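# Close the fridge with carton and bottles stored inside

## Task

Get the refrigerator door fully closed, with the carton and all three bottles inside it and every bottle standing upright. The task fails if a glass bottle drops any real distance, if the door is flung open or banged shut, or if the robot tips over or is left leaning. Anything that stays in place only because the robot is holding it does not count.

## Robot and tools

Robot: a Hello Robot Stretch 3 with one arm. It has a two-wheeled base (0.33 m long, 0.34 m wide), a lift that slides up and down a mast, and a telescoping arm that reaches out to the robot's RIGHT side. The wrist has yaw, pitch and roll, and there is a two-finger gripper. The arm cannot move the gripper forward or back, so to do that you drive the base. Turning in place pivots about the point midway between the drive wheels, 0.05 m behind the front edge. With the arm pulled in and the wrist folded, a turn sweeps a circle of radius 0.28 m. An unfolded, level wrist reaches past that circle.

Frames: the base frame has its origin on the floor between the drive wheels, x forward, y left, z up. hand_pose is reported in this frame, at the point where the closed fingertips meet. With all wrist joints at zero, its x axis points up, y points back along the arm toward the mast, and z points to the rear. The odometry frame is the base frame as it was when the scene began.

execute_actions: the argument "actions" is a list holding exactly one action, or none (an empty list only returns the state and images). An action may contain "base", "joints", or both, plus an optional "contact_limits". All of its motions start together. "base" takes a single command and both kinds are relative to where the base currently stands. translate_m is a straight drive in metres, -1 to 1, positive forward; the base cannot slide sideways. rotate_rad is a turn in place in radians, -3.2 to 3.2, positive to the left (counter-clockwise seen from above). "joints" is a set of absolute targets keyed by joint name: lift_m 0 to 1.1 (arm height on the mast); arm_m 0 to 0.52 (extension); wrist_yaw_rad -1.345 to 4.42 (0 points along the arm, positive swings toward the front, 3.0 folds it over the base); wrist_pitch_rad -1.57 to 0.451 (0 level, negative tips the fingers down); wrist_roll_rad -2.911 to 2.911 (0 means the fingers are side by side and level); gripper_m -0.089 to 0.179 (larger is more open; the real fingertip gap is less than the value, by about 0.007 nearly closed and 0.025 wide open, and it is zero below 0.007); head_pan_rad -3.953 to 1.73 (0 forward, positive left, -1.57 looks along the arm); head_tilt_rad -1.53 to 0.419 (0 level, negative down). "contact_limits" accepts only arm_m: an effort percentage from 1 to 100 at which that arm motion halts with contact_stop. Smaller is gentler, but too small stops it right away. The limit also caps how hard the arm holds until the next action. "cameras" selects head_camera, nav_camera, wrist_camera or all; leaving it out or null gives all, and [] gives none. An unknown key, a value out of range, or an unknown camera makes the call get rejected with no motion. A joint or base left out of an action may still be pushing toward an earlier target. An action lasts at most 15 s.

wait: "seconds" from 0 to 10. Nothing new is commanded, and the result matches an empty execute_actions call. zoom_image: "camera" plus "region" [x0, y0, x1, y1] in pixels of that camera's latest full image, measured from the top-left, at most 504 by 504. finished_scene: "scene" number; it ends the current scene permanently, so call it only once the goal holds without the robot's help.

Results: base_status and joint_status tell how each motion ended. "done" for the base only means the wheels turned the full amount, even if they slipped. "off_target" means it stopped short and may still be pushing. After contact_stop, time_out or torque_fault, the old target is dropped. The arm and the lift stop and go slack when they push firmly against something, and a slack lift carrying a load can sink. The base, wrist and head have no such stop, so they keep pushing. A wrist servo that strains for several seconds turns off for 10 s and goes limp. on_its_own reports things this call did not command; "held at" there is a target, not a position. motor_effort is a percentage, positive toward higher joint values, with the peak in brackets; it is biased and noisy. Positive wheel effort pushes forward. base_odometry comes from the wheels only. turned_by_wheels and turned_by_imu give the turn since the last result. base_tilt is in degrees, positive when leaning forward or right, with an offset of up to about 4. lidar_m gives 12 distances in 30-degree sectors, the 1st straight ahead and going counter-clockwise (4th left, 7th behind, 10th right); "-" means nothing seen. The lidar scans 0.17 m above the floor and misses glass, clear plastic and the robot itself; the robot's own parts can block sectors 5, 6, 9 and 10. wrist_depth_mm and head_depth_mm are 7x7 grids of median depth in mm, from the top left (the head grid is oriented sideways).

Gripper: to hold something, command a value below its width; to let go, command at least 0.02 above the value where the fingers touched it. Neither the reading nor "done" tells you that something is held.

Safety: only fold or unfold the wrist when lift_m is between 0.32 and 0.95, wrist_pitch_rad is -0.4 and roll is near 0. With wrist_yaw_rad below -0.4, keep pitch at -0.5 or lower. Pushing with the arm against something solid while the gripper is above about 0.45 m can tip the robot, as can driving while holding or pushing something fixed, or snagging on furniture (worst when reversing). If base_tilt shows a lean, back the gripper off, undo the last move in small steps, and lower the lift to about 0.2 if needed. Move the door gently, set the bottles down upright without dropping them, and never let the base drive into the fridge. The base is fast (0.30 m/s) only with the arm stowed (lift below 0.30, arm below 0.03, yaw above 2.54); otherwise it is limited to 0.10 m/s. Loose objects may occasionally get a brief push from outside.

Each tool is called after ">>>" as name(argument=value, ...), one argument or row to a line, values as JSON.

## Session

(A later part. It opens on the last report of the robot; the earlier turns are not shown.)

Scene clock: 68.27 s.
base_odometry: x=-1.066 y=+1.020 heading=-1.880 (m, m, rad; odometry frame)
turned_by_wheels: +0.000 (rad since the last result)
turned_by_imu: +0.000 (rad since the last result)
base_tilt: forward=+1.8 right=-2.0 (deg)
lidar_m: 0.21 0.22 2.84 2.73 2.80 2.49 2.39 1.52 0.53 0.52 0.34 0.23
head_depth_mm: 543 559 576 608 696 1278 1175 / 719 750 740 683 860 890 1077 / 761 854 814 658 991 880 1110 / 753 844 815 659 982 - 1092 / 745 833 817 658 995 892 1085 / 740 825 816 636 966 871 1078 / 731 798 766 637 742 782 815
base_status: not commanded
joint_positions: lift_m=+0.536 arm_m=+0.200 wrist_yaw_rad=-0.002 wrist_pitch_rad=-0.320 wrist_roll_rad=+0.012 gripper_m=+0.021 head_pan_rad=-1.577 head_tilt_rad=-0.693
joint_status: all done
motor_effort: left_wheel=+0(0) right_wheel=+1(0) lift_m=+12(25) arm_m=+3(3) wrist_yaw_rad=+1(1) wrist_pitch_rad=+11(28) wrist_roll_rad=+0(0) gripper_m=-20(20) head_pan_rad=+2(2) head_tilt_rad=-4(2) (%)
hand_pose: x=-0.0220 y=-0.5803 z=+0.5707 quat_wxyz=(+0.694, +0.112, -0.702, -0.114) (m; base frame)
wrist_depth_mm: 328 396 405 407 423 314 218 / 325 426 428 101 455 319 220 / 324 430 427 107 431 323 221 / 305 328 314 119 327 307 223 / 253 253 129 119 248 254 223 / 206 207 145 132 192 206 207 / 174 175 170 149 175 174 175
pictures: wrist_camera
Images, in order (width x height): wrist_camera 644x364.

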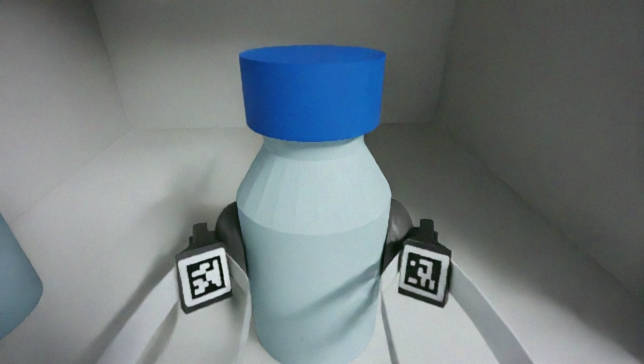

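>>> execute_actions(
  actions=[
    {"joints":{"gripper_m":0.13}},
  ],
  cameras=[],
)

>>> execute_actions(
  actions=[
    {"joints":{"arm_m":0}},
  ],
  cameras=["nav_camera"],
)

>>> execute_actions(
  actions=[
    {"base":{"translate_m":-0.1},"joints":{"gripper_m":0,"lift_m":0.33,"wrist_pitch_rad":-0.4,"wrist_yaw_rad":3}},
  ],
  cameras=[],
)

>>> execute_actions(
  actions=[
    {"base":{"rotate_rad":1.55},"joints":{"lift_m":0.28}},
  ],
  cameras=[],
)

>>> execute_actions(
  actions=[
    {"base":{"translate_m":0.44}},
  ],
  cameras=[],
)

>>> execute_actions(
  actions=[
    {"base":{"rotate_rad":-1.55}},
  ],
  cameras=[],
)

>>> execute_actions(
  actions=[
    {"base":{"translate_m":0.45}},
  ],
  cameras=[],
)

>>> execute_actions(
  actions=[
    {"joints":{"lift_m":0.33,"arm_m":0.08,"wrist_yaw_rad":0}},
  ],
  cameras=[],
)

>>> execute_actions(
  actions=[
    {"base":{"translate_m":-0.36}},
  ],
  cameras=["nav_camera"],
)

>>> execute_actions(
  actions=[
    {"base":{"translate_m":-0.13},"joints":{"arm_m":0.3}},
  ],
  cameras=[],
)

>>> execute_actions(
  actions=[
    {"joints":{"arm_m":0.51},"contact_limits":{"arm_m":18}},
  ],
  cameras=["nav_camera"],
)

Scene clock: 85.07 s.
base_odometry: x=-1.066 y=+1.020 heading=-1.880 (m, m, rad; odometry frame)
turned_by_wheels: +0.000 (rad since the last result)
turned_by_imu: +0.000 (rad since the last result)
base_tilt: forward=+1.8 right=-2.0 (deg)
lidar_m: 0.21 0.22 2.84 2.73 2.80 2.50 2.39 1.52 0.53 0.52 0.34 0.23
head_depth_mm: 543 560 576 609 697 1276 1173 / 721 751 741 681 862 891 1071 / 762 854 809 657 992 881 1110 / 752 845 815 658 938 - 1093 / 747 835 814 659 991 893 1084 / 737 826 817 636 967 872 1077 / 732 797 766 637 743 780 815
base_status: not commanded
joint_positions: lift_m=+0.536 arm_m=+0.200 wrist_yaw_rad=-0.002 wrist_pitch_rad=-0.317 wrist_roll_rad=+0.012 gripper_m=+0.130 head_pan_rad=-1.577 head_tilt_rad=-0.693
joint_status: all done
motor_effort: left_wheel=+0(0) right_wheel=+0(0) lift_m=+12(12) arm_m=+3(3) wrist_yaw_rad=+1(1) wrist_pitch_rad=+8(11) wrist_roll_rad=+0(0) gripper_m=+1(85) head_pan_rad=+2(2) head_tilt_rad=-2(2) (%)
hand_pose: x=-0.0220 y=-0.5807 z=+0.5716 quat_wxyz=(+0.694, +0.110, -0.702, -0.113) (m; base frame)
wrist_depth_mm: 330 399 409 416 419 315 218 / 326 426 425 101 449 319 218 / 326 434 432 109 432 322 220 / 303 329 311 120 330 302 222 / 255 266 234 121 244 268 224 / 207 - 200 134 201 - 206 / - 176 170 152 176 175 175
pictures: none
No camera images: the call's "cameras" was empty. Leave "cameras" out to get every camera's image.

Scene clock: 87.77 s.
base_odometry: x=-1.066 y=+1.020 heading=-1.880 (m, m, rad; odometry frame)
turned_by_wheels: +0.000 (rad since the last result)
turned_by_imu: +0.000 (rad since the last result)
base_tilt: forward=+1.6 right=-2.1 (deg)
lidar_m: 0.21 0.22 2.84 2.73 2.80 2.50 2.38 1.53 0.53 0.52 0.34 0.23
head_depth_mm: 543 559 578 609 698 1276 1174 / 721 749 739 682 861 889 1111 / 760 853 814 658 991 946 1105 / 752 843 813 658 938 929 1070 / 746 833 816 661 993 893 1086 / 737 826 819 638 970 873 1077 / 731 798 766 639 741 781 815
base_status: not commanded
joint_positions: lift_m=+0.536 arm_m=+0.000 wrist_yaw_rad=-0.002 wrist_pitch_rad=-0.317 wrist_roll_rad=+0.012 gripper_m=+0.130 head_pan_rad=-1.577 head_tilt_rad=-0.693
joint_status: all done
motor_effort: left_wheel=+0(0) right_wheel=+0(0) lift_m=+12(12) arm_m=-3(6) wrist_yaw_rad=+0(0) wrist_pitch_rad=+8(9) wrist_roll_rad=+0(0) gripper_m=+0(0) head_pan_rad=+2(2) head_tilt_rad=-3(2) (%)
hand_pose: x=-0.0220 y=-0.3813 z=+0.5715 quat_wxyz=(+0.694, +0.110, -0.702, -0.113) (m; base frame)
wrist_depth_mm: 301 481 583 578 576 326 226 / 292 474 631 307 586 328 236 / 299 323 466 318 471 332 254 / 296 324 332 329 330 312 274 / 285 287 427 422 456 317 314 / 306 - 376 382 402 - 856 / 315 448 412 429 522 398 744
pictures: nav_camera (sideways: a quarter turn counterclockwise sets it upright)
Images, in order (width x height): nav_camera 672x504.

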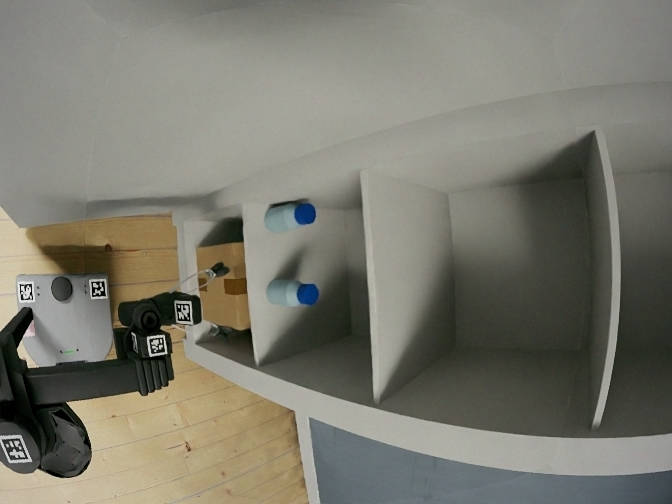

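Scene clock: 90.47 s.
base_odometry: x=-1.036 y=+1.115 heading=-1.880 (m, m, rad; odometry frame)
turned_by_wheels: +0.000 (rad since the last result)
turned_by_imu: +0.000 (rad since the last result)
base_tilt: forward=+1.8 right=-2.0 (deg)
lidar_m: 0.31 0.32 2.83 2.72 2.80 2.39 2.29 1.53 0.50 0.50 0.51 0.34
head_depth_mm: 391 439 511 1309 1552 1369 1176 / 426 451 505 576 691 1277 1179 / 635 676 711 638 842 891 1109 / 755 847 815 659 995 934 1105 / 748 838 817 659 968 894 1084 / 742 828 818 659 996 896 1066 / 735 821 820 638 966 873 1050
base_status: done
joint_positions: lift_m=+0.331 arm_m=+0.000 wrist_yaw_rad=+2.996 wrist_pitch_rad=-0.416 wrist_roll_rad=+0.012 gripper_m=+0.000 head_pan_rad=-1.577 head_tilt_rad=-0.693
joint_status: all done
motor_effort: left_wheel=+1(4) right_wheel=+0(4) lift_m=+12(12) arm_m=-3(3) wrist_yaw_rad=+1(3) wrist_pitch_rad=+8(8) wrist_roll_rad=+0(0) gripper_m=-3(85) head_pan_rad=+2(2) head_tilt_rad=-2(3) (%)
hand_pose: x=+0.0113 y=+0.0771 z=+0.3437 quat_wxyz=(+0.197, +0.704, +0.094, +0.676) (m; base frame)
wrist_depth_mm: - - - - - - - / - - - - - - - / - - - - - - - / 801 785 806 817 826 814 303 / 659 653 656 - 655 654 311 / 553 550 - - 548 539 319 / 474 498 - 474 480 461 328
pictures: none
No camera images: the call's "cameras" was empty. Leave "cameras" out to get every camera's image.

Scene clock: 92.93 s.
base_odometry: x=-1.036 y=+1.116 heading=-0.330 (m, m, rad; odometry frame)
turned_by_wheels: +1.550 (rad since the last result)
turned_by_imu: +1.509 (rad since the last result)
base_tilt: forward=+1.7 right=-2.0 (deg)
lidar_m: 2.72 2.78 2.42 2.29 1.59 0.51 0.50 0.53 0.34 0.31 0.32 2.87
head_depth_mm: - 294 333 392 476 602 820 / - 290 324 379 455 572 767 / - 287 315 366 438 545 718 / - - 306 355 422 519 676 / - - 298 344 407 498 637 / - - 293 333 393 476 604 / - - 290 324 379 457 1116
base_status: done
joint_positions: lift_m=+0.281 arm_m=+0.000 wrist_yaw_rad=+2.997 wrist_pitch_rad=-0.416 wrist_roll_rad=+0.012 gripper_m=+0.000 head_pan_rad=-1.577 head_tilt_rad=-0.693
joint_status: all done
motor_effort: left_wheel=-1(7) right_wheel=+1(7) lift_m=+12(11) arm_m=-3(3) wrist_yaw_rad=+2(1) wrist_pitch_rad=+8(9) wrist_roll_rad=+0(0) gripper_m=-1(2) head_pan_rad=+2(2) head_tilt_rad=-2(3) (%)
hand_pose: x=+0.0111 y=+0.0770 z=+0.2935 quat_wxyz=(+0.197, +0.704, +0.095, +0.676) (m; base frame)
wrist_depth_mm: - - - - - - - / - - - - - - - / 938 - 939 943 947 946 944 / 720 703 731 728 733 727 715 / 583 581 580 - 576 591 580 / 479 507 - - 489 493 491 / - - - - 419 421 422
pictures: none
No camera images: the call's "cameras" was empty. Leave "cameras" out to get every camera's image.

Scene clock: 96.13 s.
base_odometry: x=-0.619 y=+0.973 heading=-0.330 (m, m, rad; odometry frame)
turned_by_wheels: +0.000 (rad since the last result)
turned_by_imu: -0.001 (rad since the last result)
base_tilt: forward=+1.8 right=-2.0 (deg)
lidar_m: 2.28 2.33 2.45 2.32 2.26 1.56 0.93 0.42 0.39 2.44 2.09 2.41
head_depth_mm: 2174 2459 2643 2029 1635 1371 751 / 2153 2411 2585 2043 1634 1370 1176 / 2133 2370 2587 2032 1639 1365 1179 / 2088 2333 2556 2051 1641 1377 1178 / 2061 2296 2504 2058 1649 1372 1178 / 2034 2280 2502 2059 1638 1378 1184 / 2010 2232 2472 2063 1656 1375 1182
base_status: done
joint_positions: lift_m=+0.280 arm_m=+0.000 wrist_yaw_rad=+2.997 wrist_pitch_rad=-0.416 wrist_roll_rad=+0.012 gripper_m=+0.000 head_pan_rad=-1.577 head_tilt_rad=-0.693
joint_status: not commanded
motor_effort: left_wheel=-1(7) right_wheel=+1(8) lift_m=+12(12) arm_m=-3(3) wrist_yaw_rad=+2(2) wrist_pitch_rad=+8(8) wrist_roll_rad=+0(0) gripper_m=-2(3) head_pan_rad=+2(1) head_tilt_rad=-3(2) (%)
hand_pose: x=+0.0111 y=+0.0770 z=+0.2935 quat_wxyz=(+0.197, +0.704, +0.095, +0.676) (m; base frame)
wrist_depth_mm: - - - - - - - / - - - - - - - / 950 - 962 949 950 973 933 / 733 714 720 722 721 723 723 / 580 589 580 - 581 586 589 / 490 505 - - 490 485 486 / - - - - 424 422 422
pictures: none
No camera images: the call's "cameras" was empty. Leave "cameras" out to get every camera's image.

Scene clock: 98.43 s.
base_odometry: x=-0.619 y=+0.973 heading=-1.880 (m, m, rad; odometry frame)
turned_by_wheels: -1.550 (rad since the last result)
turned_by_imu: -1.509 (rad since the last result)
base_tilt: forward=+1.8 right=-2.1 (deg)
lidar_m: 2.44 2.09 2.38 2.29 2.34 2.44 2.32 2.17 1.55 0.93 0.40 0.39
head_depth_mm: 1278 1439 1646 1869 1627 1364 1176 / 1238 1401 1619 1840 1641 1371 1178 / 794 893 995 1194 1435 1377 1181 / 1122 1172 1425 1289 1421 1372 1175 / 1125 1195 1430 1242 1375 1369 1175 / 1109 1180 1411 1240 1409 1370 1181 / 1089 1088 1009 1102 1136 1031 943
base_status: done
joint_positions: lift_m=+0.280 arm_m=+0.000 wrist_yaw_rad=+2.997 wrist_pitch_rad=-0.416 wrist_roll_rad=+0.012 gripper_m=+0.000 head_pan_rad=-1.577 head_tilt_rad=-0.693
joint_status: not commanded
motor_effort: left_wheel=+1(10) right_wheel=-1(5) lift_m=+12(13) arm_m=-3(3) wrist_yaw_rad=+3(2) wrist_pitch_rad=+8(8) wrist_roll_rad=+0(0) gripper_m=-2(2) head_pan_rad=+2(2) head_tilt_rad=-3(3) (%)
hand_pose: x=+0.0111 y=+0.0770 z=+0.2935 quat_wxyz=(+0.197, +0.704, +0.095, +0.676) (m; base frame)
wrist_depth_mm: - - - - - - - / - - - - - - - / 952 - 941 941 942 948 951 / 727 722 710 723 713 715 725 / 583 570 579 - 576 585 578 / 483 509 - - 493 487 486 / - - - - 421 420 423
pictures: none
No camera images: the call's "cameras" was empty. Leave "cameras" out to get every camera's image.

Scene clock: 101.67 s.
base_odometry: x=-0.756 y=+0.544 heading=-1.880 (m, m, rad; odometry frame)
turned_by_wheels: +0.000 (rad since the last result)
turned_by_imu: -0.001 (rad since the last result)
base_tilt: forward=+1.8 right=-2.0 (deg)
lidar_m: 1.99 1.68 2.39 2.27 2.36 2.90 2.77 2.15 0.29 0.36 1.50 2.00
head_depth_mm: - - 289 303 358 470 1178 / 311 321 341 364 391 454 577 / 463 448 404 350 428 656 747 / 624 705 811 954 1159 1312 1183 / 1223 1363 1547 1780 1652 1369 1178 / 1211 1347 1521 1764 1649 1374 1173 / 1194 1333 1515 1740 1647 1379 1183
base_status: done
joint_positions: lift_m=+0.280 arm_m=+0.000 wrist_yaw_rad=+2.997 wrist_pitch_rad=-0.416 wrist_roll_rad=+0.012 gripper_m=+0.000 head_pan_rad=-1.577 head_tilt_rad=-0.693
joint_status: not commanded
motor_effort: left_wheel=+1(10) right_wheel=-1(4) lift_m=+12(12) arm_m=-3(3) wrist_yaw_rad=+2(2) wrist_pitch_rad=+9(8) wrist_roll_rad=+0(0) gripper_m=-3(2) head_pan_rad=+2(3) head_tilt_rad=-2(3) (%)
hand_pose: x=+0.0110 y=+0.0770 z=+0.2935 quat_wxyz=(+0.197, +0.704, +0.095, +0.676) (m; base frame)
wrist_depth_mm: - - - - - - - / - - - - - - - / 939 - 944 939 951 973 966 / 719 740 713 711 718 710 730 / 585 575 589 - 578 586 589 / 484 511 - - 484 491 490 / - - - - 424 422 423
pictures: none
No camera images: the call's "cameras" was empty. Leave "cameras" out to get every camera's image.

Scene clock: 104.20 s.
base_odometry: x=-0.756 y=+0.544 heading=-1.880 (m, m, rad; odometry frame)
turned_by_wheels: +0.000 (rad since the last result)
turned_by_imu: +0.000 (rad since the last result)
base_tilt: forward=+1.9 right=-2.1 (deg)
lidar_m: 1.98 1.68 2.39 2.27 2.37 2.90 2.76 2.15 0.29 0.37 1.50 2.00
head_depth_mm: - - 289 303 358 470 1177 / 312 321 341 364 391 455 579 / 464 499 405 350 427 654 747 / 624 707 812 956 1164 1312 1178 / 1220 1361 1542 1789 1640 1373 1180 / 1210 1349 1532 1766 1649 1377 1180 / 1196 1332 1504 1741 1649 1378 1184
base_status: not commanded
joint_positions: lift_m=+0.329 arm_m=+0.080 wrist_yaw_rad=+0.004 wrist_pitch_rad=-0.416 wrist_roll_rad=+0.012 gripper_m=+0.000 head_pan_rad=-1.577 head_tilt_rad=-0.693
joint_status: all done
motor_effort: left_wheel=+1(1) right_wheel=-1(1) lift_m=+28(31) arm_m=+3(0) wrist_yaw_rad=-4(3) wrist_pitch_rad=+8(8) wrist_roll_rad=+0(0) gripper_m=-2(2) head_pan_rad=+2(3) head_tilt_rad=-3(3) (%)
hand_pose: x=-0.0207 y=-0.4493 z=+0.3425 quat_wxyz=(+0.688, +0.147, -0.695, -0.146) (m; base frame)
wrist_depth_mm: 966 992 - 453 165 101 72 / - - - 491 169 102 73 / - - - 541 176 105 74 / 804 799 812 591 181 107 75 / 641 659 646 - 187 109 76 / 542 549 551 514 172 111 77 / 467 468 477 470 228 113 79
pictures: none
No camera images: the call's "cameras" was empty. Leave "cameras" out to get every camera's image.

Scene clock: 109.03 s.
base_odometry: x=-0.647 y=+0.887 heading=-1.880 (m, m, rad; odometry frame)
turned_by_wheels: +0.000 (rad since the last result)
turned_by_imu: +0.001 (rad since the last result)
base_tilt: forward=+1.8 right=-1.9 (deg)
lidar_m: 2.35 2.01 2.38 2.29 2.36 2.52 2.41 2.16 0.56 0.57 0.81 2.01
head_depth_mm: 434 487 623 1873 1649 1365 1181 / 446 493 551 641 794 1304 1175 / 479 533 601 692 815 986 1151 / 503 565 642 745 891 1106 1193 / 532 599 689 808 981 1245 1182 / 563 640 741 883 1087 1315 1178 / 597 685 804 980 1603 1380 1182
base_status: done
joint_positions: lift_m=+0.330 arm_m=+0.080 wrist_yaw_rad=+0.003 wrist_pitch_rad=-0.416 wrist_roll_rad=+0.012 gripper_m=+0.000 head_pan_rad=-1.577 head_tilt_rad=-0.693
joint_status: not commanded
motor_effort: left_wheel=+1(7) right_wheel=-1(14) lift_m=+27(27) arm_m=+2(3) wrist_yaw_rad=-3(27) wrist_pitch_rad=+8(9) wrist_roll_rad=+0(0) gripper_m=-1(3) head_pan_rad=+2(2) head_tilt_rad=-2(3) (%)
hand_pose: x=-0.0208 y=-0.4494 z=+0.3427 quat_wxyz=(+0.688, +0.146, -0.695, -0.146) (m; base frame)
wrist_depth_mm: 983 385 314 267 233 205 185 / - 442 351 293 249 219 203 / - 510 395 323 273 235 - / 788 617 449 356 299 257 809 / 642 647 541 - 325 287 656 / 539 554 553 513 354 521 544 / 472 467 474 472 440 456 474
pictures: nav_camera (sideways: a quarter turn counterclockwise sets it upright)
Images, in order (width x height): nav_camera 672x504.

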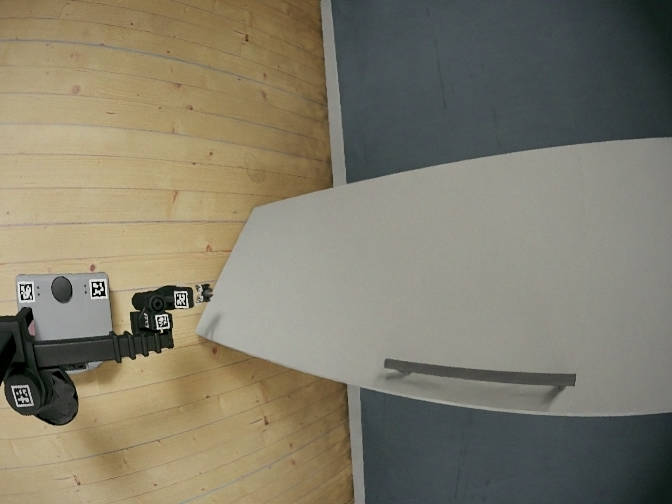

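Scene clock: 111.90 s.
base_odometry: x=-0.607 y=+1.011 heading=-1.880 (m, m, rad; odometry frame)
turned_by_wheels: +0.000 (rad since the last result)
turned_by_imu: +0.001 (rad since the last result)
base_tilt: forward=+1.6 right=-1.9 (deg)
lidar_m: 2.48 2.13 2.38 2.29 2.35 2.39 2.28 2.17 1.55 0.85 0.87 2.02
head_depth_mm: 1287 1445 1658 1885 1647 1369 1174 / 1266 1423 1634 1852 1633 1371 1177 / 698 779 922 1101 1512 1409 1178 / 703 786 894 1035 1231 1390 1165 / 697 777 884 1024 1213 1356 1180 / 687 769 868 1008 1193 1338 1182 / 683 761 860 992 1176 1344 1185
base_status: done
joint_positions: lift_m=+0.330 arm_m=+0.300 wrist_yaw_rad=+0.002 wrist_pitch_rad=-0.419 wrist_roll_rad=+0.012 gripper_m=+0.000 head_pan_rad=-1.577 head_tilt_rad=-0.694
joint_status: all done
motor_effort: left_wheel=+0(5) right_wheel=+0(4) lift_m=+23(27) arm_m=+3(15) wrist_yaw_rad=-3(3) wrist_pitch_rad=+10(22) wrist_roll_rad=+0(0) gripper_m=-2(3) head_pan_rad=+2(2) head_tilt_rad=-2(2) (%)
hand_pose: x=-0.0210 y=-0.6689 z=+0.3422 quat_wxyz=(+0.688, +0.147, -0.695, -0.147) (m; base frame)
wrist_depth_mm: 259 263 266 272 279 903 911 / 282 286 294 299 306 976 - / 310 315 323 329 337 - - / 344 351 361 367 377 784 808 / 384 395 401 - 435 649 655 / 443 444 460 509 528 547 544 / 459 468 469 468 470 474 467
pictures: none
No camera images: the call's "cameras" was empty. Leave "cameras" out to get every camera's image.

Scene clock: 114.93 s.
base_odometry: x=-0.607 y=+1.011 heading=-1.880 (m, m, rad; odometry frame)
turned_by_wheels: +0.000 (rad since the last result)
turned_by_imu: -0.002 (rad since the last result)
base_tilt: forward=+1.8 right=-2.0 (deg)
lidar_m: 2.48 2.13 2.38 2.29 2.35 2.38 2.28 2.18 1.55 0.85 0.87 2.02
head_depth_mm: 1290 1442 1665 1873 1636 1364 1180 / 1270 1428 1630 1855 1645 1369 1178 / 699 778 921 1102 1547 1370 1151 / 702 788 893 1037 1197 1343 1183 / 696 778 884 1021 1206 1364 1181 / 688 767 869 1005 1191 1344 1181 / 681 762 863 994 1167 1346 1183
base_status: not commanded
joint_positions: lift_m=+0.330 arm_m=+0.463 wrist_yaw_rad=+0.006 wrist_pitch_rad=-0.424 wrist_roll_rad=+0.012 gripper_m=+0.000 head_pan_rad=-1.577 head_tilt_rad=-0.694
joint_status: arm_m contact_stop (moved +0.163 of +0.210)
on_its_own: arm_m is slack since a contact_stop, until your next command for it (your +0.510 is given up)
motor_effort: left_wheel=+3(5) right_wheel=-4(5) lift_m=+20(23) arm_m=+0(24) wrist_yaw_rad=-4(5) wrist_pitch_rad=+12(31) wrist_roll_rad=+0(0) gripper_m=-3(5) head_pan_rad=+2(2) head_tilt_rad=-2(2) (%)
contact_limits: arm_m 18 (drawing in: default 20, maximum 33; extending or still: default 28, maximum 45)
hand_pose: x=-0.0202 y=-0.8317 z=+0.3414 quat_wxyz=(+0.688, +0.150, -0.695, -0.148) (m; base frame)
wrist_depth_mm: 118 119 121 123 126 128 130 / 128 130 133 135 137 140 143 / 140 143 146 149 152 155 161 / 156 159 162 165 171 174 187 / 175 179 182 - 193 199 636 / 199 204 208 229 223 234 549 / 231 236 250 254 264 445 470
pictures: nav_camera (sideways: a quarter turn counterclockwise sets it upright)
Images, in order (width x height): nav_camera 672x504.

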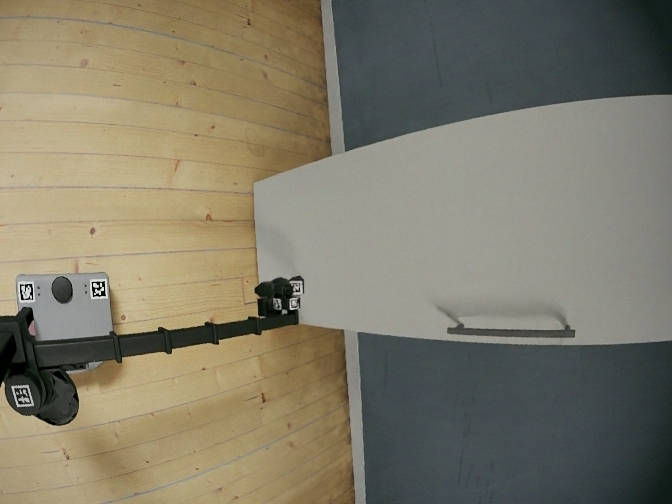

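>>> execute_actions(
  actions=[
    {"joints":{"arm_m":0.43}},
  ],
  cameras=[],
)

>>> finished_scene(
  scene=2,
)

Scene clock: 118.33 s.
base_odometry: x=-0.607 y=+1.011 heading=-1.880 (m, m, rad; odometry frame)
turned_by_wheels: +0.000 (rad since the last result)
turned_by_imu: +0.000 (rad since the last result)
base_tilt: forward=+1.8 right=-2.0 (deg)
lidar_m: 2.48 2.13 2.38 2.28 2.35 2.39 2.28 2.18 1.55 0.85 0.87 2.02
head_depth_mm: 1280 1443 1647 1890 1639 1372 1174 / 1271 1434 1635 1845 1629 1370 1174 / 698 781 921 1103 1549 1369 1176 / 701 786 894 1037 1203 1338 1176 / 695 777 883 1021 1216 1357 1179 / 689 771 871 1005 1189 1341 1183 / 682 760 861 993 1173 1346 1183
base_status: not commanded
joint_positions: lift_m=+0.330 arm_m=+0.430 wrist_yaw_rad=+0.003 wrist_pitch_rad=-0.420 wrist_roll_rad=+0.012 gripper_m=+0.000 head_pan_rad=-1.577 head_tilt_rad=-0.694
joint_status: all done
motor_effort: left_wheel=+1(3) right_wheel=+0(4) lift_m=+20(20) arm_m=-3(1) wrist_yaw_rad=-3(4) wrist_pitch_rad=+10(12) wrist_roll_rad=+0(0) gripper_m=-3(3) head_pan_rad=+2(2) head_tilt_rad=-2(3) (%)
hand_pose: x=-0.0208 y=-0.7995 z=+0.3423 quat_wxyz=(+0.688, +0.148, -0.695, -0.147) (m; base frame)
wrist_depth_mm: 146 148 150 153 156 159 163 / 158 161 164 168 172 174 838 / 173 176 181 185 190 194 929 / 193 196 201 205 211 217 798 / 215 220 225 - 240 253 648 / 244 252 256 283 278 511 547 / 283 292 306 311 326 469 474
pictures: none
No camera images: the call's "cameras" was empty. Leave "cameras" out to get every camera's image.

The scene is finished: the task was done.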